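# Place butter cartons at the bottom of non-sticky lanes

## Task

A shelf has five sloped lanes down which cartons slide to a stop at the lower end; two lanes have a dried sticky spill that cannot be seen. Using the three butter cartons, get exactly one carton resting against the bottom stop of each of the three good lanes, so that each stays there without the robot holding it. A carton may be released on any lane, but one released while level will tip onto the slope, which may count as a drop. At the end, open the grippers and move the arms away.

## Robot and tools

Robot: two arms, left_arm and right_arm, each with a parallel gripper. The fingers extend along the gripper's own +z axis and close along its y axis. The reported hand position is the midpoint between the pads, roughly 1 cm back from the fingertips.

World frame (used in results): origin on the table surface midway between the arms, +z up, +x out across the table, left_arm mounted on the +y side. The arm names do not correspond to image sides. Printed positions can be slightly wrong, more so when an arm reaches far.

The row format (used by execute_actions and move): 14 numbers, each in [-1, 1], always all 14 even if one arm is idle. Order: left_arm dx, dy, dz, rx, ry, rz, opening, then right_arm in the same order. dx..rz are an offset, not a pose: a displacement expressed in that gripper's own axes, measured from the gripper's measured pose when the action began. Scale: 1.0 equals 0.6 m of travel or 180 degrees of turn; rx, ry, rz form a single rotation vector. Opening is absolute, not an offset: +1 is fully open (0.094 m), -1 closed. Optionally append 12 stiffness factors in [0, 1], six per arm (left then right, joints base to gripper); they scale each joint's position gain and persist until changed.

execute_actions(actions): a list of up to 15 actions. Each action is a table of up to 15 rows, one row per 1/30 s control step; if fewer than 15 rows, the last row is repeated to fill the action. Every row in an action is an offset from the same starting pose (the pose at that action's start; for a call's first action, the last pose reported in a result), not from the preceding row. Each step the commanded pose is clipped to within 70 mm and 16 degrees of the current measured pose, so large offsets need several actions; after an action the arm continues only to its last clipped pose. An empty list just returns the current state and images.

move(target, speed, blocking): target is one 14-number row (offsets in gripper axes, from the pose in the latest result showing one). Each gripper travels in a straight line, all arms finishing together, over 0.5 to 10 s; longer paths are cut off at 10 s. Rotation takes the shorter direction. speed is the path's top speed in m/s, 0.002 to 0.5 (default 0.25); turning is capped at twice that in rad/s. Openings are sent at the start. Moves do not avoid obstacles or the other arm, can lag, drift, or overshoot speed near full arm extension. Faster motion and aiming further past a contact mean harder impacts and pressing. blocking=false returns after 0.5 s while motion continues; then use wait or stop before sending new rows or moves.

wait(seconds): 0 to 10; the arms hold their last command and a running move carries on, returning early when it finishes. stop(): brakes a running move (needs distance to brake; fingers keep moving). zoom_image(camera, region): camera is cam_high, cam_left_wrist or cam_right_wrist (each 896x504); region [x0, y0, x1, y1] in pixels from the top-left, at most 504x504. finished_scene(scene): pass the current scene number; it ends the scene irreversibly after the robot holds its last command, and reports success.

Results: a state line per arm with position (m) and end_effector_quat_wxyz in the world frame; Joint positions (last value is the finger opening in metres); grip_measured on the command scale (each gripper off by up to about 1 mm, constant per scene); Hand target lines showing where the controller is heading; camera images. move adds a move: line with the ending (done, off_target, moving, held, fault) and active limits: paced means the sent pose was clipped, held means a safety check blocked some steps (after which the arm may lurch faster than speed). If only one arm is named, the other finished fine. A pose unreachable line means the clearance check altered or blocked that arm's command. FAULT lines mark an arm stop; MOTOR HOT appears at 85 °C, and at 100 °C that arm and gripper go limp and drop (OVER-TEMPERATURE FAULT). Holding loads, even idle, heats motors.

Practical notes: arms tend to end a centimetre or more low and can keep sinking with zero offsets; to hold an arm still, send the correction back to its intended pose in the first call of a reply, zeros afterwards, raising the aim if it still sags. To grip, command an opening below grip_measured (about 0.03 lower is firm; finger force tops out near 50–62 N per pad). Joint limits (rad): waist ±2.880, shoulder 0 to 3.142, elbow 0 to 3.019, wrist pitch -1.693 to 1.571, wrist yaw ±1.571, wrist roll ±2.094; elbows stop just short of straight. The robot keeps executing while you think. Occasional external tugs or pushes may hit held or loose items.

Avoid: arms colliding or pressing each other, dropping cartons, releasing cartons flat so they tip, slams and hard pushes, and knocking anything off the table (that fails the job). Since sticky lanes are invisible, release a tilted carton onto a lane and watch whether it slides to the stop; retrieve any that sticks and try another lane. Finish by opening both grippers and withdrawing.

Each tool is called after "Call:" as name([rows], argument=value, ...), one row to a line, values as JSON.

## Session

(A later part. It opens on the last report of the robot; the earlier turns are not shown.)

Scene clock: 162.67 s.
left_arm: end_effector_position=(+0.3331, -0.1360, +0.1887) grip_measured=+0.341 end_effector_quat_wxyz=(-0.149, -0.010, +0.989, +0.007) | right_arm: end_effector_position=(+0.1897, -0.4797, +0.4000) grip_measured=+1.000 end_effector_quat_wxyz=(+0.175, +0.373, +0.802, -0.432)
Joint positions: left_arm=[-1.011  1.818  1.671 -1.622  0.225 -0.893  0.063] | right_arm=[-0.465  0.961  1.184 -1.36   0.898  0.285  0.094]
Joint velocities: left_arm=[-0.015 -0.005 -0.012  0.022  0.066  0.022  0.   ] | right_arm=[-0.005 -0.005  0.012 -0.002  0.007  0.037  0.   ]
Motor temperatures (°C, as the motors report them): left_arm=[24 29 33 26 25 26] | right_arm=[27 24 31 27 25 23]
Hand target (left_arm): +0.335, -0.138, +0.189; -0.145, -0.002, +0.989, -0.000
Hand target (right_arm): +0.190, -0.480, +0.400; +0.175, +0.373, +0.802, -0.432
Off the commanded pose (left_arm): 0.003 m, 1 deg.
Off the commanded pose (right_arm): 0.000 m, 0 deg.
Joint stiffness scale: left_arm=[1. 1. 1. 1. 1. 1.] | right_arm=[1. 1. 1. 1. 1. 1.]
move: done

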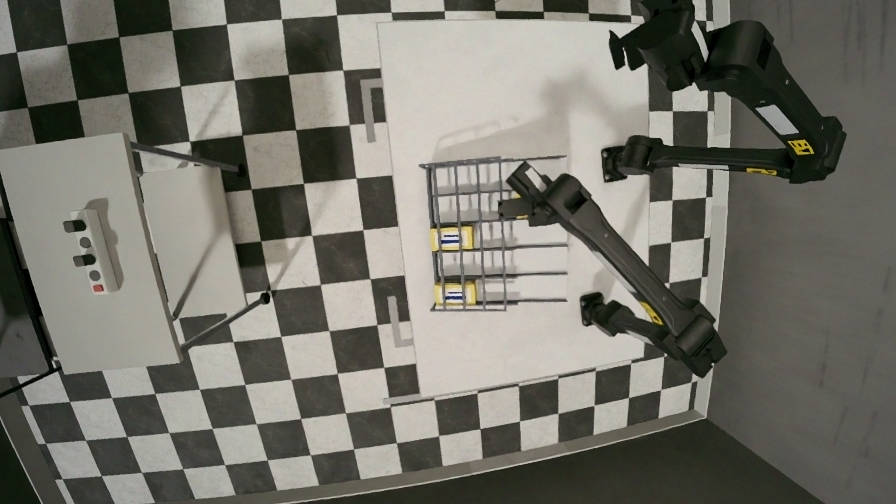

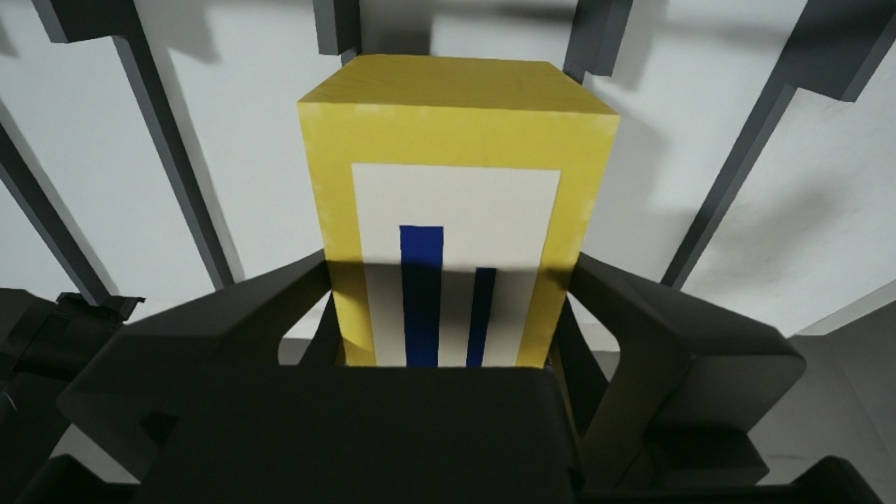

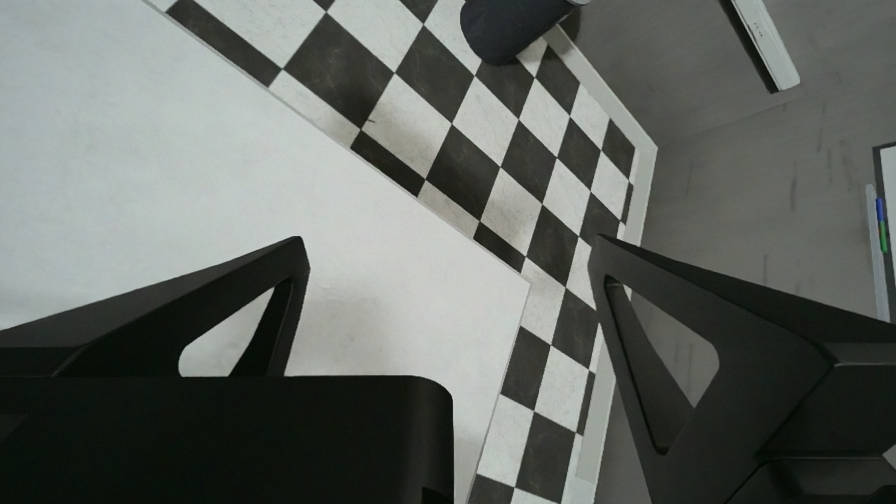

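Call:
move(target=[0.02,-0.012,0.05,0,0,0,0.3,0,0,0,0,0,0,1], speed=0.025)

Scene clock: 167.77 s.
left_arm: end_effector_position=(+0.3216, -0.1362, +0.1674) grip_measured=+0.341 end_effector_quat_wxyz=(-0.149, -0.013, +0.989, +0.011) | right_arm: end_effector_position=(+0.1897, -0.4797, +0.4000) grip_measured=+1.000 end_effector_quat_wxyz=(+0.175, +0.373, +0.802, -0.432)
Joint positions: left_arm=[-1.029  1.813  1.608 -1.566  0.225 -0.918  0.063] | right_arm=[-0.465  0.961  1.184 -1.36   0.898  0.285  0.094]
Joint velocities: left_arm=[-0.005  0.005  0.007 -0.002  0.007  0.051  0.   ] | right_arm=[-0.015 -0.005  0.002 -0.002  0.11   0.066  0.   ]
Motor temperatures (°C, as the motors report them): left_arm=[24 29 32 26 25 26] | right_arm=[27 24 31 27 25 23]
Hand target (left_arm): +0.313, -0.143, +0.164; -0.149, -0.009, +0.989, +0.007
Hand target (right_arm): +0.190, -0.480, +0.400; +0.175, +0.373, +0.802, -0.432
Off the commanded pose (left_arm): 0.012 m, 1 deg.
Off the commanded pose (right_arm): 0.000 m, 0 deg.
Joint stiffness scale: left_arm=[1. 1. 1. 1. 1. 1.] | right_arm=[1. 1. 1. 1. 1. 1.]
move: off_target (left_arm)

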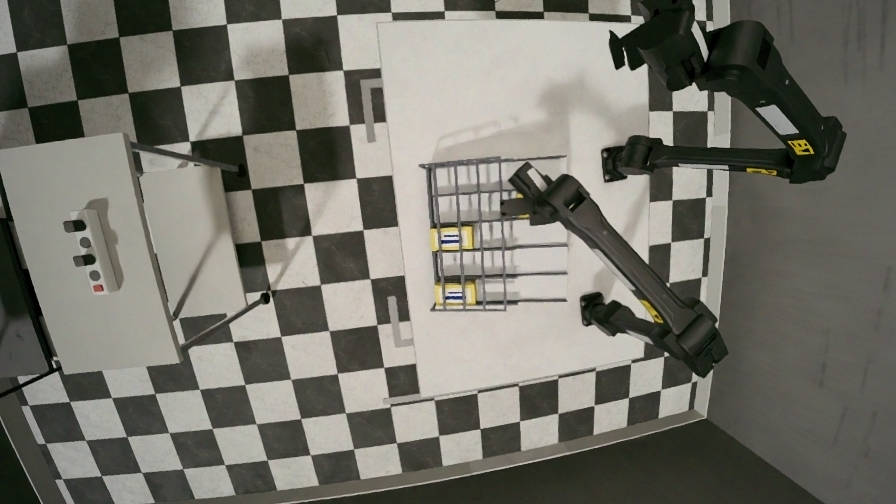

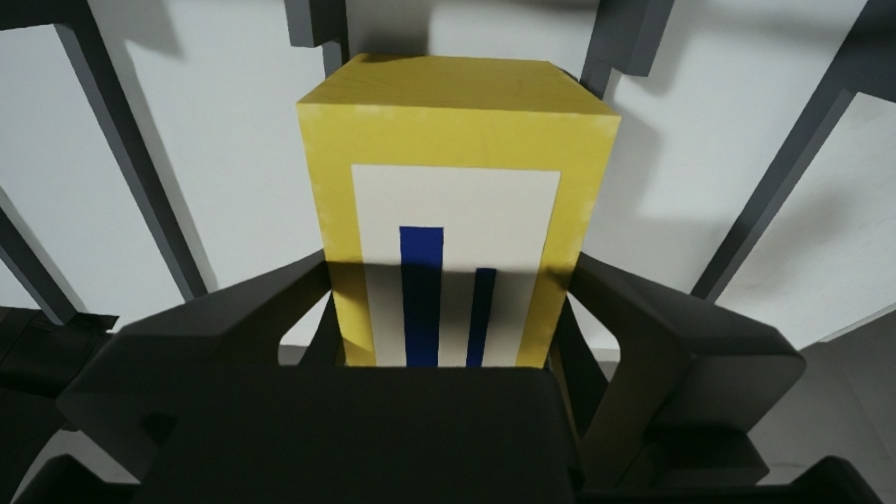

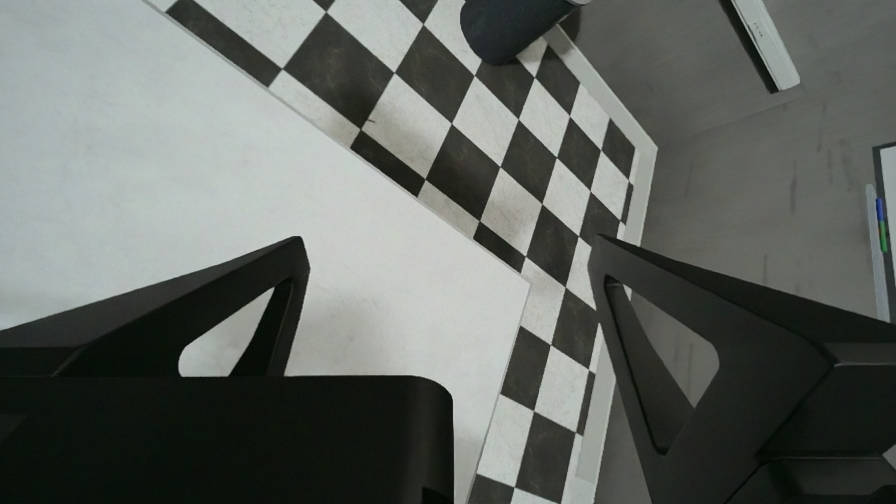

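Call:
move(target=[0,0.0,0.0,0,0,0,0.6,0,0,0,0,0,0,1])

Call:
wait(seconds=2)

Scene clock: 170.17 s.
left_arm: end_effector_position=(+0.3217, -0.1362, +0.1674) grip_measured=+0.597 end_effector_quat_wxyz=(-0.149, -0.013, +0.989, +0.011) | right_arm: end_effector_position=(+0.1897, -0.4797, +0.4000) grip_measured=+1.000 end_effector_quat_wxyz=(+0.175, +0.373, +0.802, -0.432)
Joint positions: left_arm=[-1.029  1.813  1.608 -1.566  0.224 -0.918  0.075] | right_arm=[-0.465  0.961  1.184 -1.36   0.898  0.285  0.094]
Joint velocities: left_arm=[-0.005 -0.005  0.007  0.002 -0.051 -0.022  0.   ] | right_arm=[ 0.005  0.005 -0.012  0.002  0.022 -0.007  0.   ]
Motor temperatures (°C, as the motors report them): left_arm=[24 29 32 26 25 26] | right_arm=[27 24 31 27 25 23]
Hand target (left_arm): +0.322, -0.136, +0.167; -0.149, -0.013, +0.989, +0.011
Hand target (right_arm): +0.190, -0.480, +0.400; +0.175, +0.373, +0.802, -0.432
Off the commanded pose (left_arm): 0.000 m, 0 deg.
Off the commanded pose (right_arm): 0.000 m, 0 deg.
Joint stiffness scale: left_arm=[1. 1. 1. 1. 1. 1.] | right_arm=[1. 1. 1. 1. 1. 1.]
move: done

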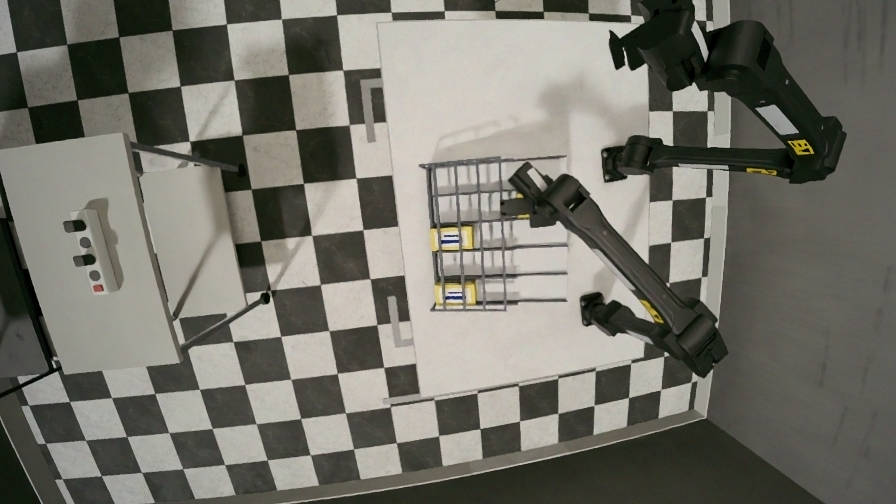

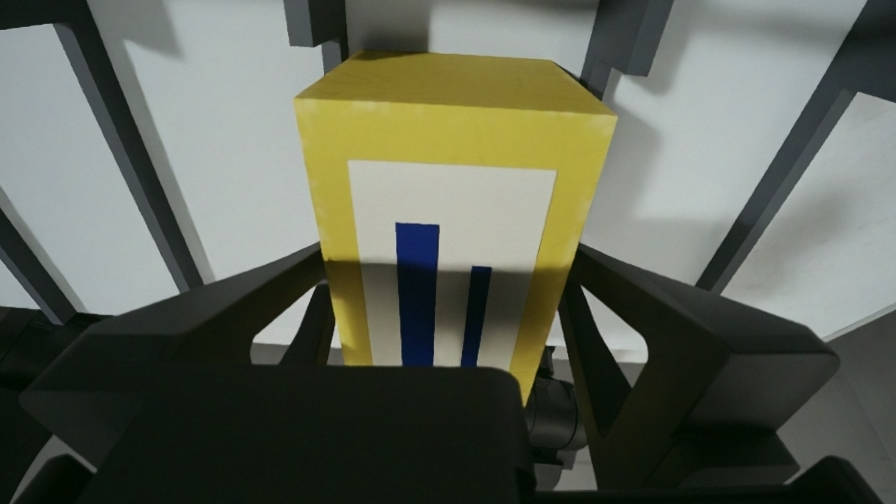

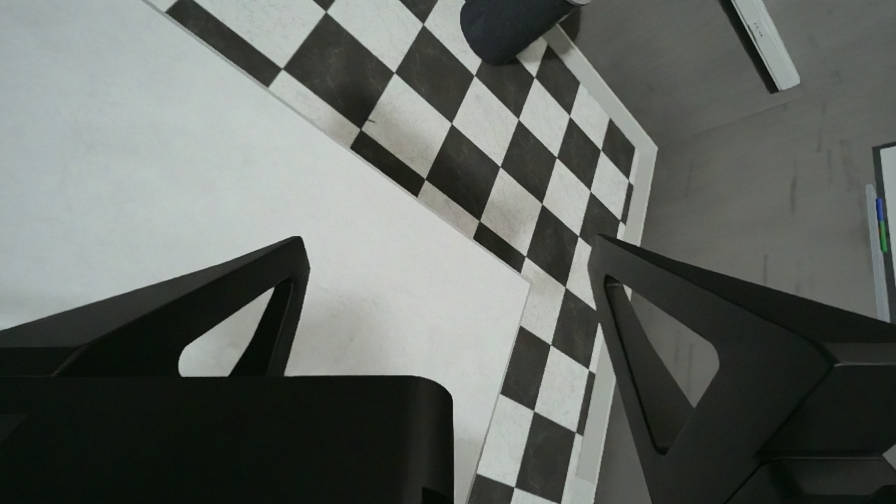

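Scene clock: 172.17 s.
left_arm: end_effector_position=(+0.3217, -0.1362, +0.1674) grip_measured=+0.597 end_effector_quat_wxyz=(-0.149, -0.013, +0.989, +0.011) | right_arm: end_effector_position=(+0.1897, -0.4797, +0.4000) grip_measured=+1.000 end_effector_quat_wxyz=(+0.175, +0.373, +0.802, -0.432)
Joint positions: left_arm=[-1.029  1.813  1.608 -1.566  0.224 -0.918  0.075] | right_arm=[-0.465  0.961  1.184 -1.36   0.898  0.285  0.094]
Joint velocities: left_arm=[ 0.005  0.005 -0.002  0.007 -0.051 -0.037 -0.001] | right_arm=[-0.005 -0.015  0.002  0.002  0.022 -0.037  0.   ]
Motor temperatures (°C, as the motors report them): left_arm=[24 29 32 26 25 26] | right_arm=[27 24 31 27 25 23]
Hand target (left_arm): +0.322, -0.136, +0.167; -0.149, -0.013, +0.989, +0.011
Hand target (right_arm): +0.190, -0.480, +0.400; +0.175, +0.373, +0.802, -0.432
Off the commanded pose (left_arm): 0.000 m, 0 deg.
Off the commanded pose (right_arm): 0.000 m, 0 deg.
Joint stiffness scale: left_arm=[1. 1. 1. 1. 1. 1.] | right_arm=[1. 1. 1. 1. 1. 1.]
wait: 2.00 s; at rest by 0.17 s

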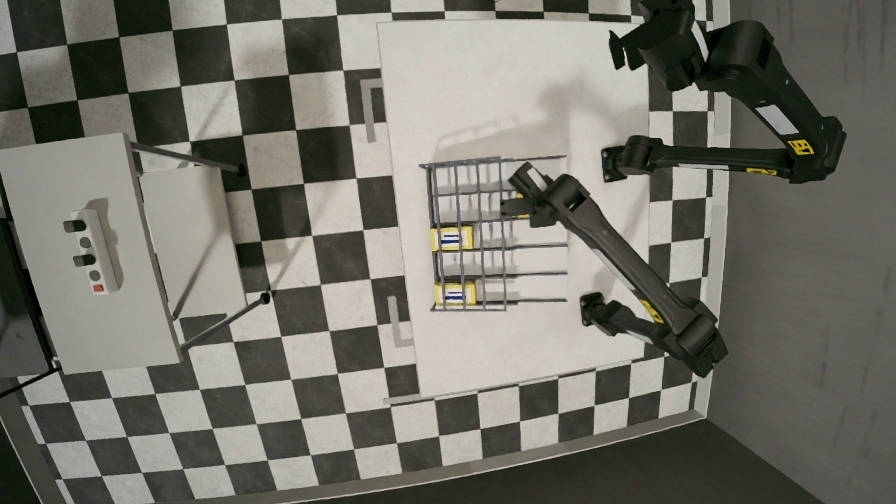

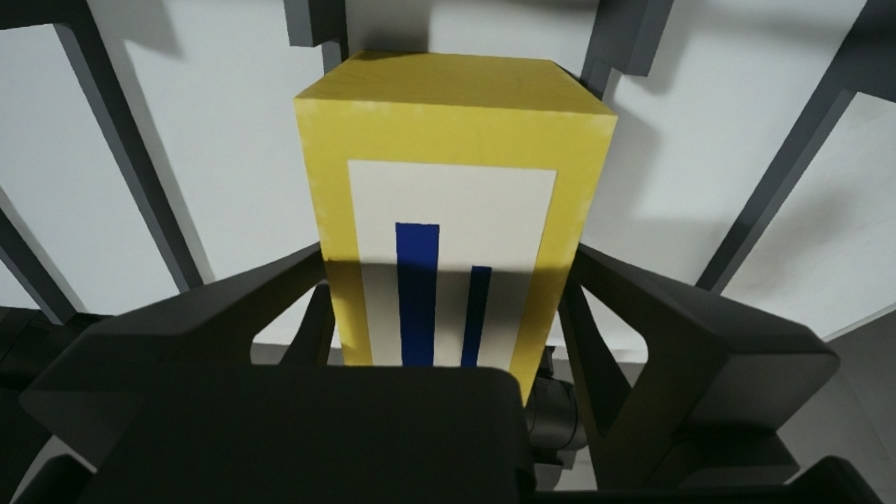

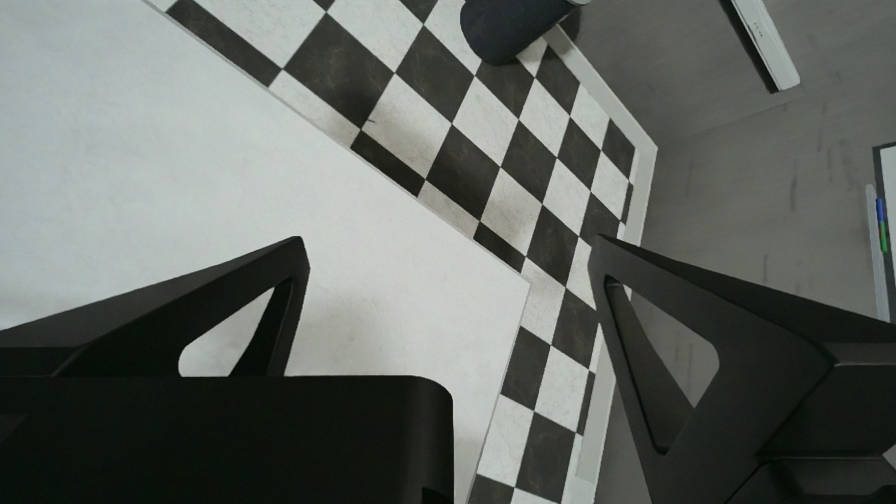

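Sticky; lane 5 next (y≈-0.228).

Call:
move(target=[0,0.0,0.0,0,0,0,0.3,0,0,0,0,0,0,1])

Call:
move(target=[0,0.0,-0.12,0,0,0,0.3,0,0,0,0,0,0,1], speed=0.08)

Call:
move(target=[0.0,-0.18,-0.04,0,0,0,0.3,0,0,0,0,0,0,1], speed=0.1)

Scene clock: 175.13 s.
left_arm: end_effector_position=(+0.3219, -0.1357, +0.1675) grip_measured=+0.337 end_effector_quat_wxyz=(-0.148, -0.013, +0.989, +0.012) | right_arm: end_effector_position=(+0.1897, -0.4797, +0.4000) grip_measured=+1.000 end_effector_quat_wxyz=(+0.175, +0.373, +0.802, -0.432)
Joint positions: left_arm=[-1.029  1.812  1.608 -1.567  0.222 -0.918  0.063] | right_arm=[-0.465  0.961  1.184 -1.36   0.898  0.285  0.094]
Joint velocities: left_arm=[ 0.005 -0.015  0.002  0.002 -0.051 -0.037 -0.   ] | right_arm=[-0.015 -0.005  0.012 -0.002 -0.022  0.051  0.   ]
Motor temperatures (°C, as the motors report them): left_arm=[24 30 32 26 25 26] | right_arm=[27 24 31 27 25 23]
Hand target (left_arm): +0.322, -0.136, +0.167; -0.149, -0.013, +0.989, +0.011
Hand target (right_arm): +0.190, -0.480, +0.400; +0.175, +0.373, +0.802, -0.432
Off the commanded pose (left_arm): 0.001 m, 0 deg.
Off the commanded pose (right_arm): 0.000 m, 0 deg.
Joint stiffness scale: left_arm=[1. 1. 1. 1. 1. 1.] | right_arm=[1. 1. 1. 1. 1. 1.]
move: done

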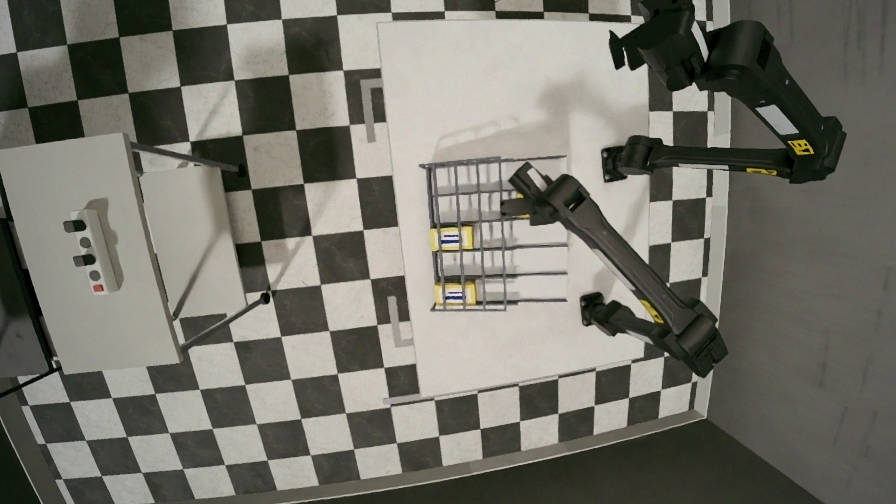

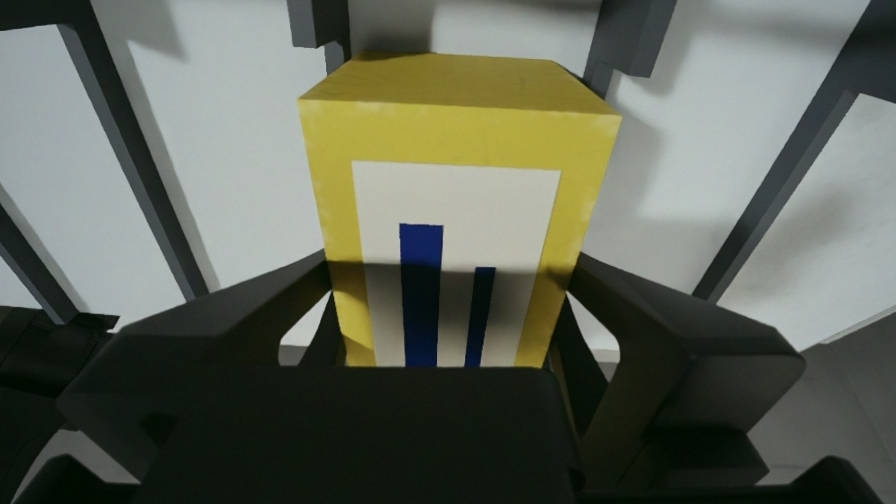

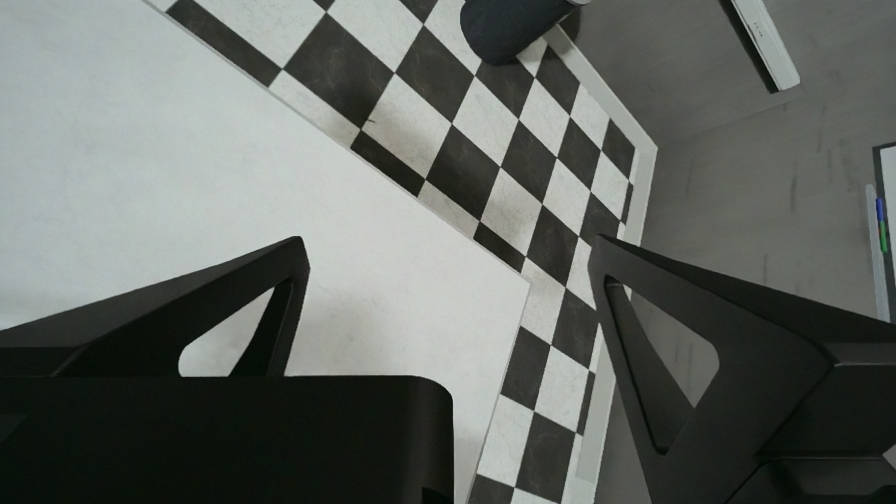

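Scene clock: 176.33 s.
left_arm: end_effector_position=(+0.3326, -0.1293, +0.1940) grip_measured=+0.337 end_effector_quat_wxyz=(-0.152, -0.020, +0.988, +0.020) | right_arm: end_effector_position=(+0.1897, -0.4797, +0.4000) grip_measured=+1.000 end_effector_quat_wxyz=(+0.175, +0.373, +0.802, -0.432)
Joint positions: left_arm=[-1.007  1.816  1.681 -1.658  0.214 -0.91   0.063] | right_arm=[-0.465  0.961  1.184 -1.36   0.898  0.285  0.094]
Joint velocities: left_arm=[-0.024 -0.005  0.007  0.017  0.007 -0.066 -0.001] | right_arm=[-0.005 -0.015  0.007 -0.007 -0.051  0.051  0.   ]
Motor temperatures (°C, as the motors report them): left_arm=[24 30 32 26 25 26] | right_arm=[27 24 31 27 25 23]
Hand target (left_arm): +0.342, -0.135, +0.235; -0.129, -0.016, +0.991, -0.012
Hand target (right_arm): +0.190, -0.480, +0.400; +0.175, +0.373, +0.802, -0.432
Off the commanded pose (left_arm): 0.044 m, 1 deg.
Off the commanded pose (right_arm): 0.000 m, 0 deg.
Joint stiffness scale: left_arm=[1. 1. 1. 1. 1. 1.] | right_arm=[1. 1. 1. 1. 1. 1.]
joint sent to its limit (left arm) — the command would take joint 4 (wrist pitch) past its lower limit, so that joint was sent only as far as its limit.
move: off_target (left_arm)

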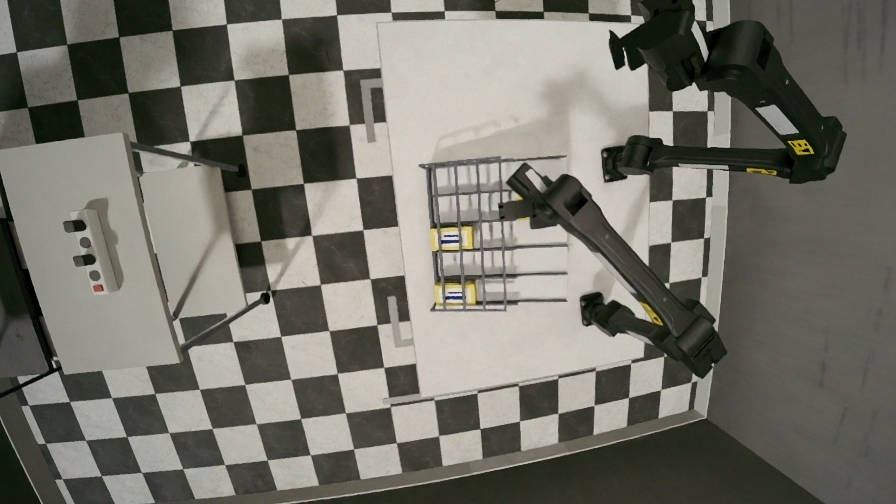

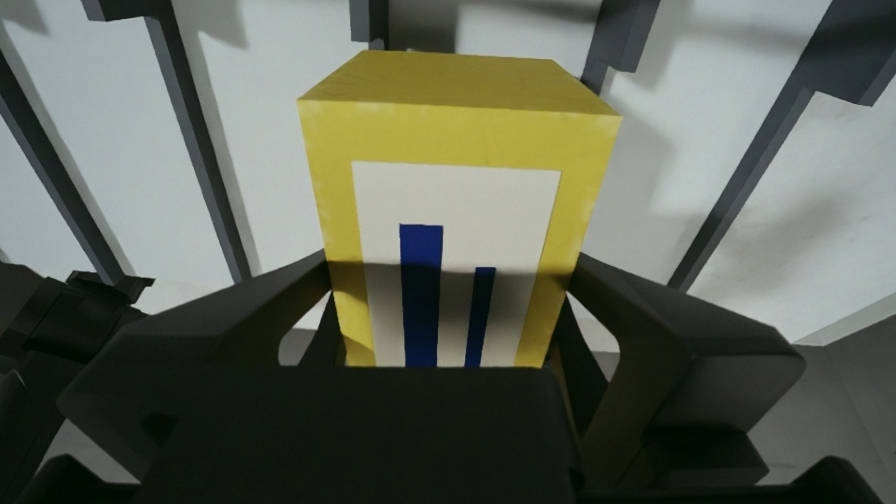

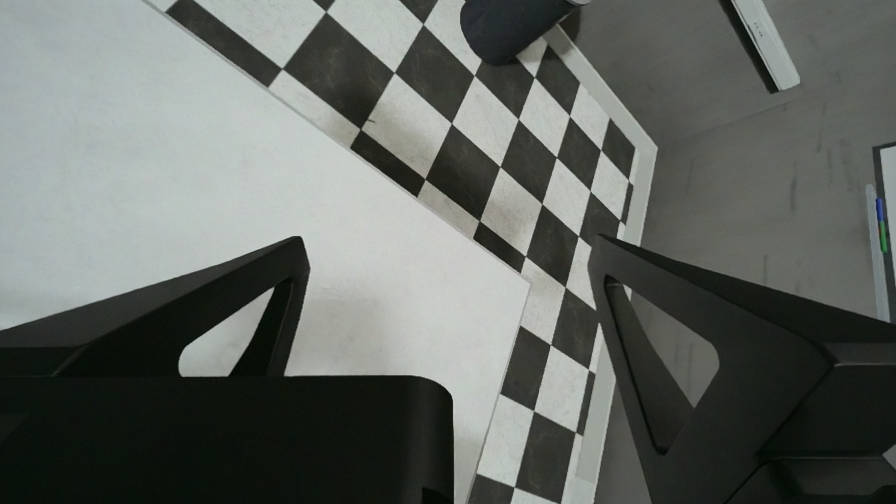

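Scene clock: 177.70 s.
left_arm: end_effector_position=(+0.3377, -0.1510, +0.1686) grip_measured=+0.337 end_effector_quat_wxyz=(-0.153, -0.006, +0.987, +0.054) | right_arm: end_effector_position=(+0.1897, -0.4797, +0.4000) grip_measured=+1.000 end_effector_quat_wxyz=(+0.175, +0.373, +0.802, -0.432)
Joint positions: left_arm=[-1.036  1.919  1.759 -1.685  0.18  -0.909  0.063] | right_arm=[-0.465  0.961  1.184 -1.36   0.898  0.285  0.094]
Joint velocities: left_arm=[-0.005 -0.005 -0.002 -0.002  0.022  0.022 -0.001] | right_arm=[ 0.015 -0.015  0.002 -0.002 -0.051 -0.007  0.   ]
Motor temperatures (°C, as the motors report them): left_arm=[24 30 33 26 25 26] | right_arm=[27 24 31 27 25 23]
Hand target (left_arm): +0.336, -0.210, +0.202; -0.139, -0.019, +0.990, -0.003
Hand target (right_arm): +0.190, -0.480, +0.400; +0.175, +0.373, +0.802, -0.432
Off the commanded pose (left_arm): 0.097 m, 4 deg; position clipped at the last step of the last action.
Off the commanded pose (right_arm): 0.000 m, 0 deg.
Joint stiffness scale: left_arm=[1. 1. 1. 1. 1. 1.] | right_arm=[1. 1. 1. 1. 1. 1.]
joint sent to its limit (left arm) — the command would take joint 4 (wrist pitch) past its lower limit, so that joint was sent only as far as its limit.
move: off_target (left_arm); limits=paced

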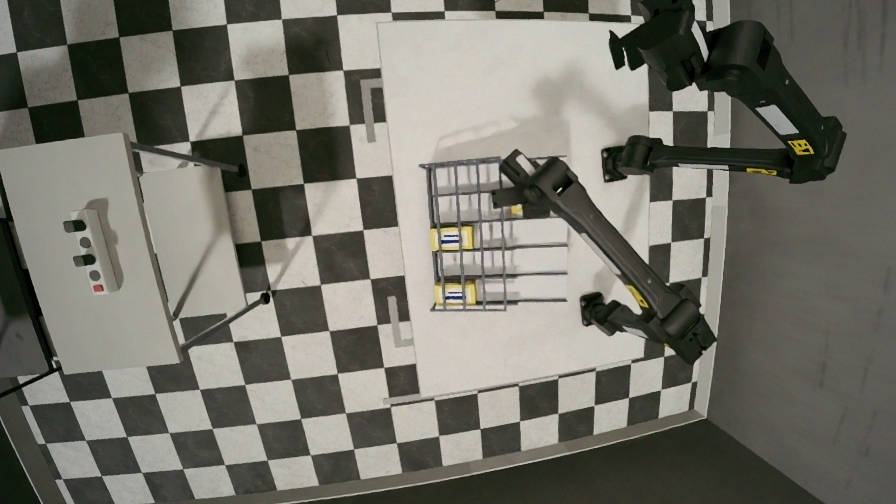

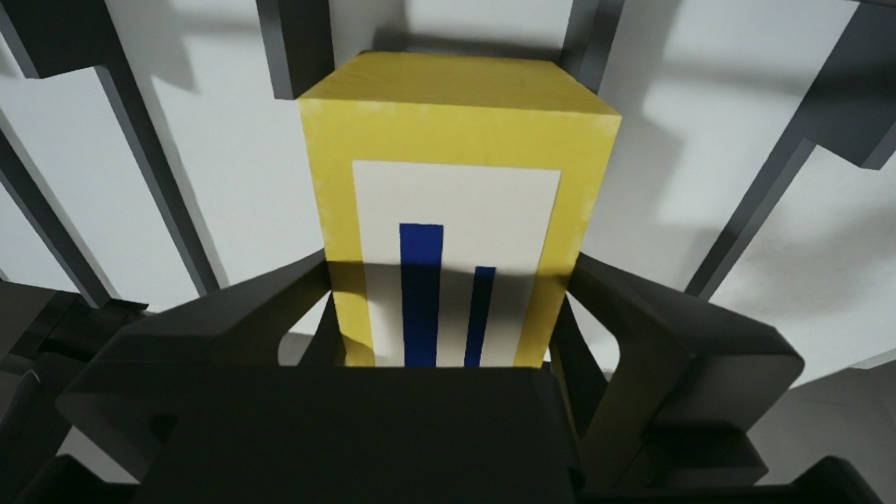

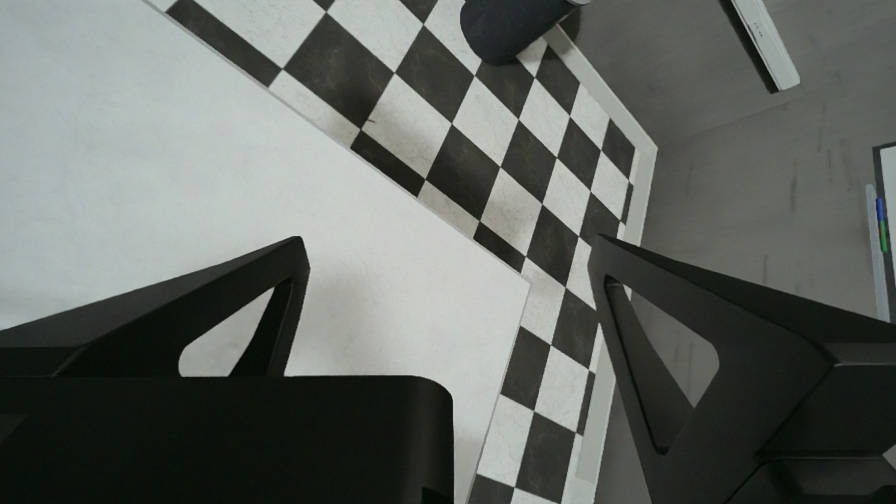

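Call:
move(target=[0.07,0.02,-0.15,0.03,-0.06,0,0.3,0,0,0,0,0,0,1], speed=0.06)

Scene clock: 182.07 s.
left_arm: end_effector_position=(+0.3264, -0.1422, +0.2411) grip_measured=+0.337 end_effector_quat_wxyz=(-0.073, -0.007, +0.997, +0.026) | right_arm: end_effector_position=(+0.1897, -0.4797, +0.4000) grip_measured=+1.000 end_effector_quat_wxyz=(+0.175, +0.373, +0.802, -0.432)
Joint positions: left_arm=[-1.073  1.767  1.755 -1.685  0.091 -0.968  0.063] | right_arm=[-0.465  0.961  1.184 -1.36   0.898  0.285  0.094]
Joint velocities: left_arm=[-0.015 -0.005  0.007  0.002 -0.066 -0.022 -0.001] | right_arm=[-0.015  0.005  0.012  0.002 -0.037  0.007  0.   ]
Motor temperatures (°C, as the motors report them): left_arm=[24 30 36 26 26 26] | right_arm=[27 24 31 27 25 23]
Hand target (left_arm): +0.325, -0.150, +0.268; -0.054, -0.009, +0.998, -0.001
Hand target (right_arm): +0.190, -0.480, +0.400; +0.175, +0.373, +0.802, -0.432
Off the commanded pose (left_arm): 0.028 m, 3 deg.
Off the commanded pose (right_arm): 0.000 m, 0 deg.
Joint stiffness scale: left_arm=[1. 1. 1. 1. 1. 1.] | right_arm=[1. 1. 1. 1. 1. 1.]
joint sent to its limit (left arm) — the command would take joint 4 (wrist pitch) past its lower limit, so that joint was sent only as far as its limit.
move: off_target (left_arm)

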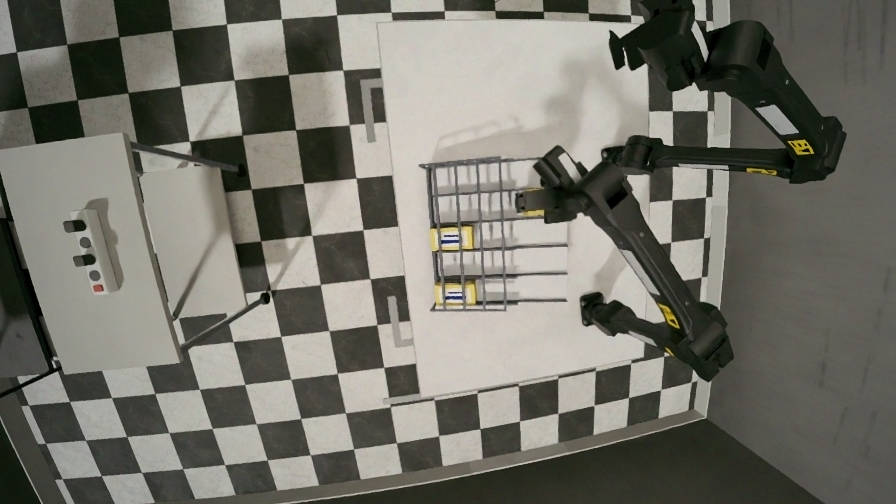

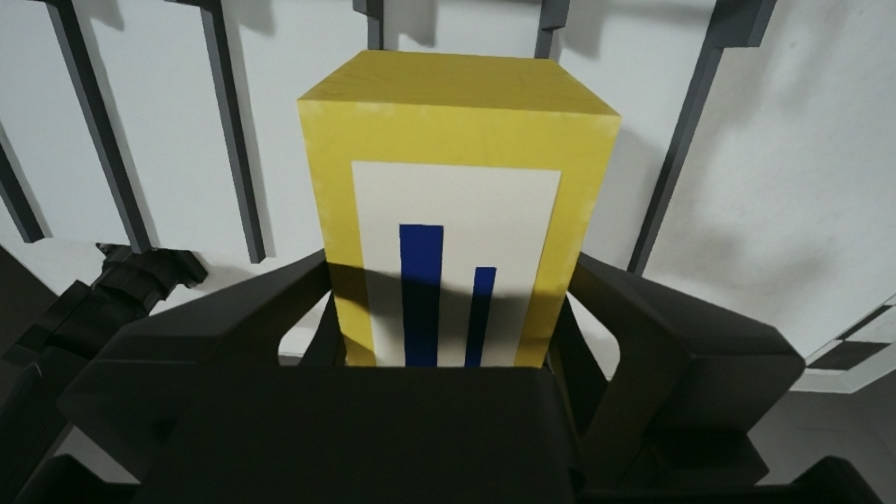

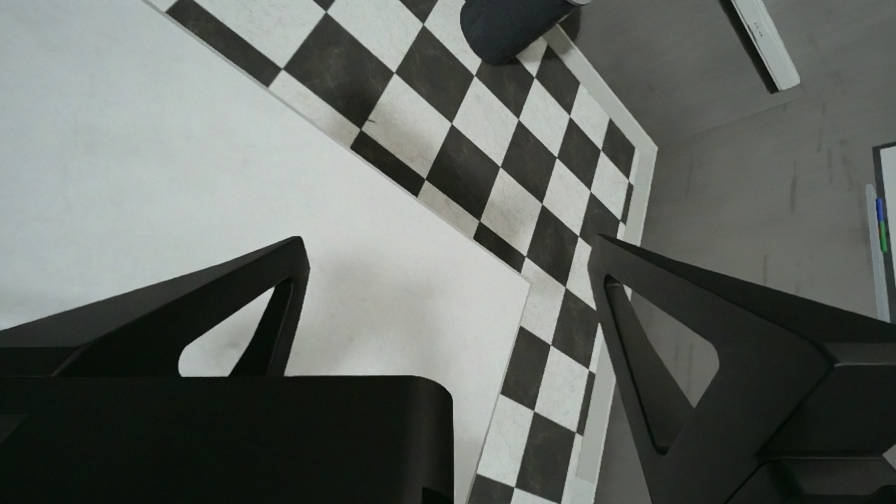

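Call:
move(target=[0.015,-0.16,-0.05,0.016,0,0,0.3,0,0,0,0,0,0,1], speed=0.08)

Scene clock: 184.90 s.
left_arm: end_effector_position=(+0.3175, -0.2213, +0.2351) grip_measured=+0.337 end_effector_quat_wxyz=(-0.072, -0.009, +0.997, +0.002) | right_arm: end_effector_position=(+0.1897, -0.4797, +0.4000) grip_measured=+1.000 end_effector_quat_wxyz=(+0.175, +0.373, +0.802, -0.432)
Joint positions: left_arm=[-1.155  1.915  1.953 -1.685  0.124 -1.054  0.063] | right_arm=[-0.465  0.961  1.184 -1.36   0.898  0.285  0.094]
Joint velocities: left_arm=[ 0.005  0.005  0.002  0.012 -0.007 -0.007 -0.001] | right_arm=[-0.005  0.005  0.002  0.002 -0.037  0.022  0.   ]
Motor temperatures (°C, as the motors report them): left_arm=[24 30 36 26 26 26] | right_arm=[27 24 31 27 25 23]
Hand target (left_arm): +0.321, -0.237, +0.266; -0.054, -0.011, +0.998, -0.034
Hand target (right_arm): +0.190, -0.480, +0.400; +0.175, +0.373, +0.802, -0.432
Off the commanded pose (left_arm): 0.037 m, 0 deg.
Off the commanded pose (right_arm): 0.000 m, 0 deg.
Joint stiffness scale: left_arm=[1. 1. 1. 1. 1. 1.] | right_arm=[1. 1. 1. 1. 1. 1.]
joint sent to its limit (left arm) — the command would take joint 4 (wrist pitch) past its lower limit, so that joint was sent only as far as its limit.
move: off_target (left_arm)

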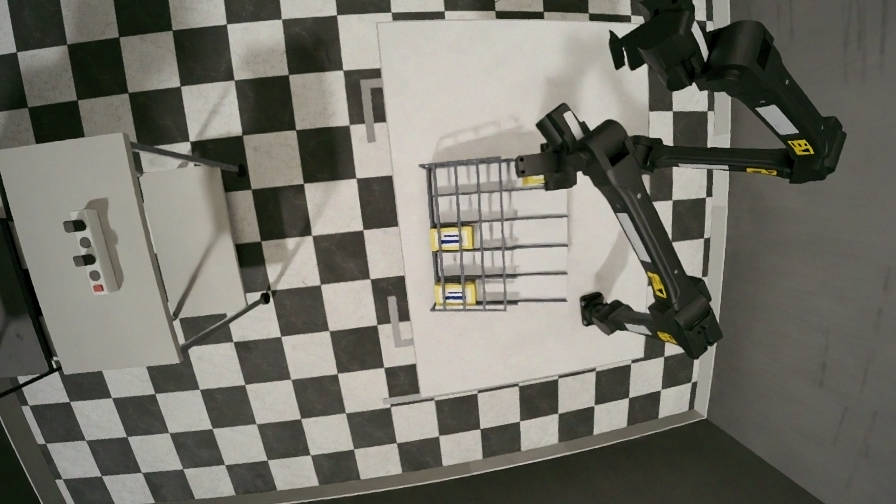

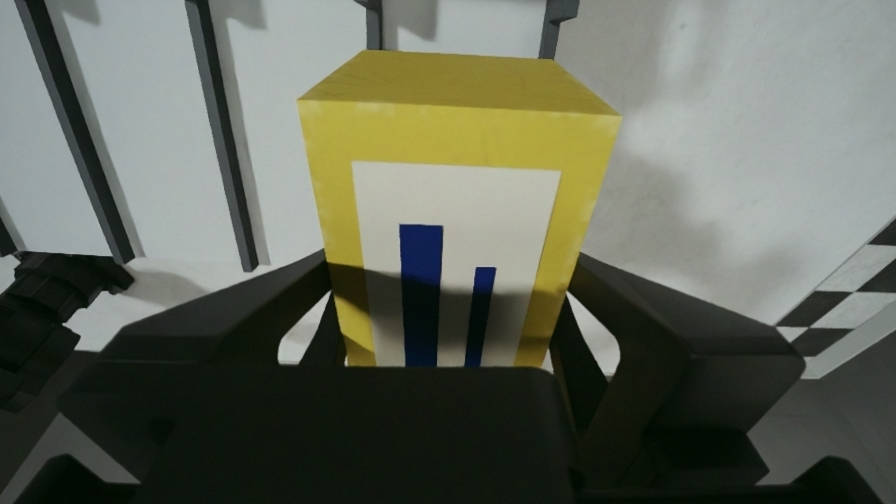

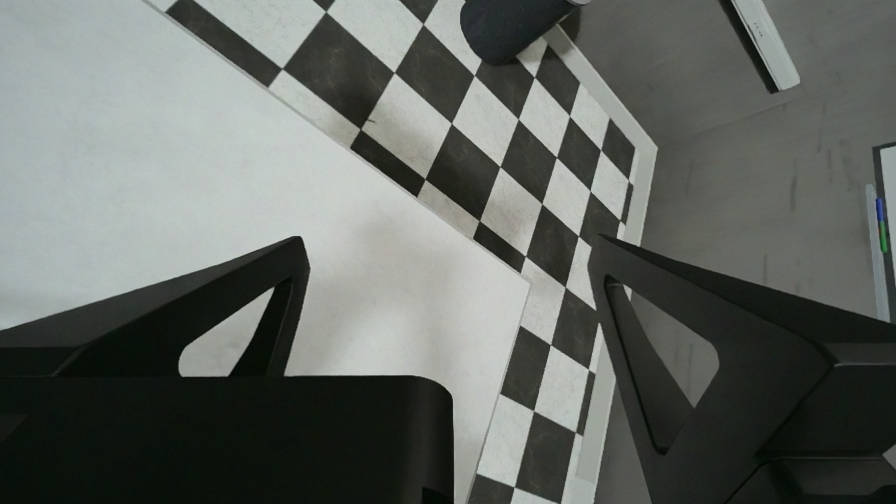

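Lower and tilt.

Call:
move(target=[-0.01,-0.01,0.07,0,0.048,0,0.3,0,0,0,0,0,0,1], speed=0.05)

Scene clock: 189.17 s.
left_arm: end_effector_position=(+0.3120, -0.2278, +0.1904) grip_measured=+0.337 end_effector_quat_wxyz=(-0.146, -0.012, +0.989, +0.009) | right_arm: end_effector_position=(+0.1897, -0.4797, +0.4000) grip_measured=+1.000 end_effector_quat_wxyz=(+0.175, +0.373, +0.802, -0.432)
Joint positions: left_arm=[-1.134  1.99   1.935 -1.685  0.242 -1.024  0.063] | right_arm=[-0.465  0.961  1.184 -1.36   0.898  0.285  0.094]
Joint velocities: left_arm=[-0.005 -0.024 -0.002 -0.007 -0.066  0.007  0.001] | right_arm=[-0.005 -0.005 -0.012 -0.007  0.051  0.037  0.   ]
Motor temperatures (°C, as the motors report them): left_arm=[24 30 36 26 26 26] | right_arm=[27 24 32 27 25 23]
Hand target (left_arm): +0.317, -0.227, +0.192; -0.147, -0.009, +0.989, +0.001
Hand target (right_arm): +0.190, -0.480, +0.400; +0.175, +0.373, +0.802, -0.432
Off the commanded pose (left_arm): 0.006 m, 1 deg.
Off the commanded pose (right_arm): 0.000 m, 0 deg.
Joint stiffness scale: left_arm=[1. 1. 1. 1. 1. 1.] | right_arm=[1. 1. 1. 1. 1. 1.]
move: done

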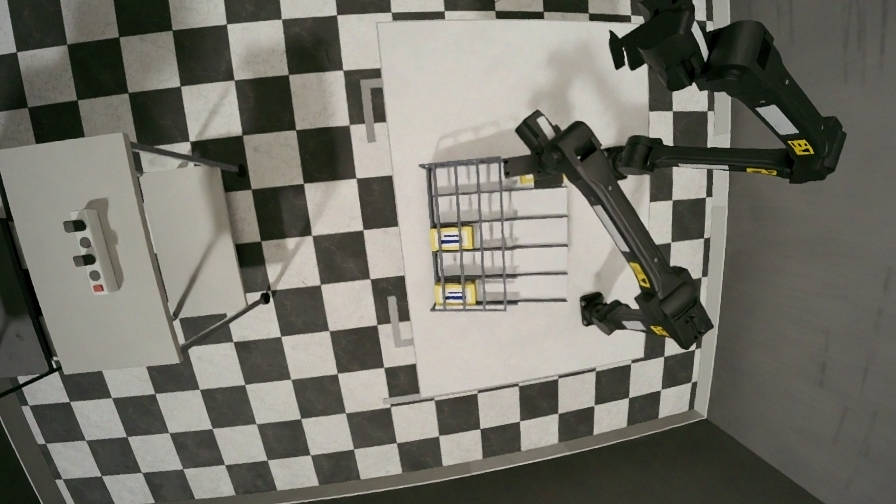

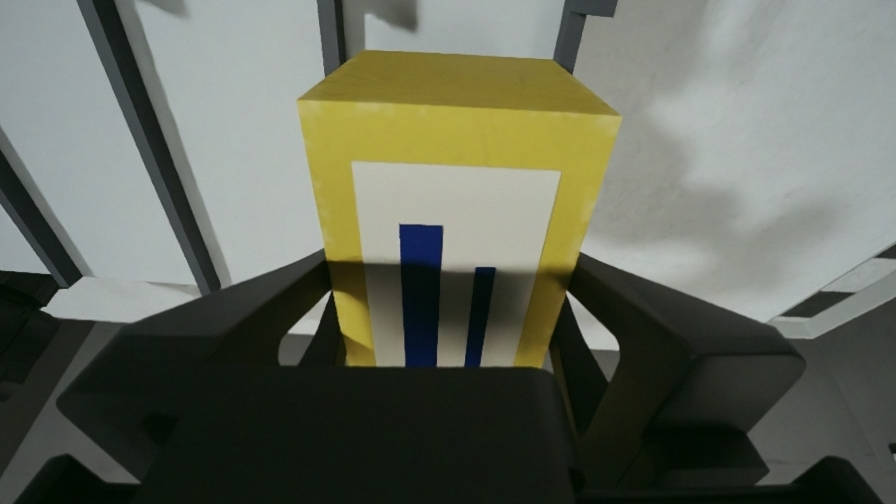

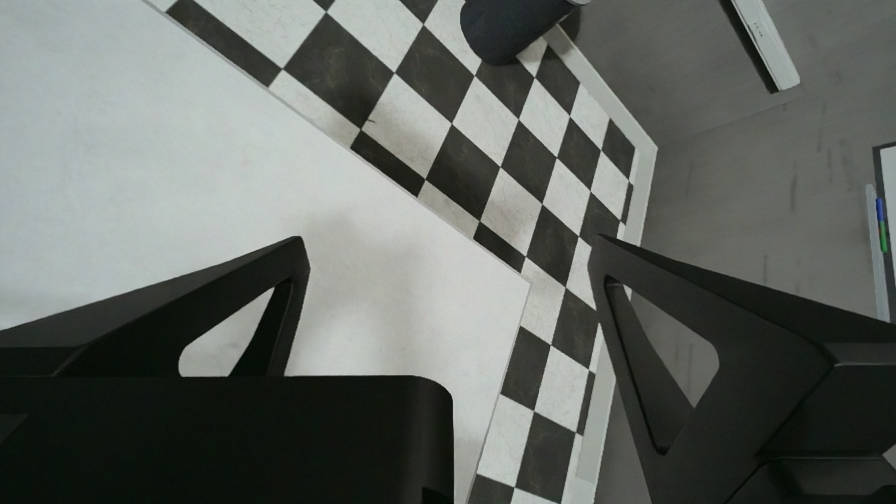

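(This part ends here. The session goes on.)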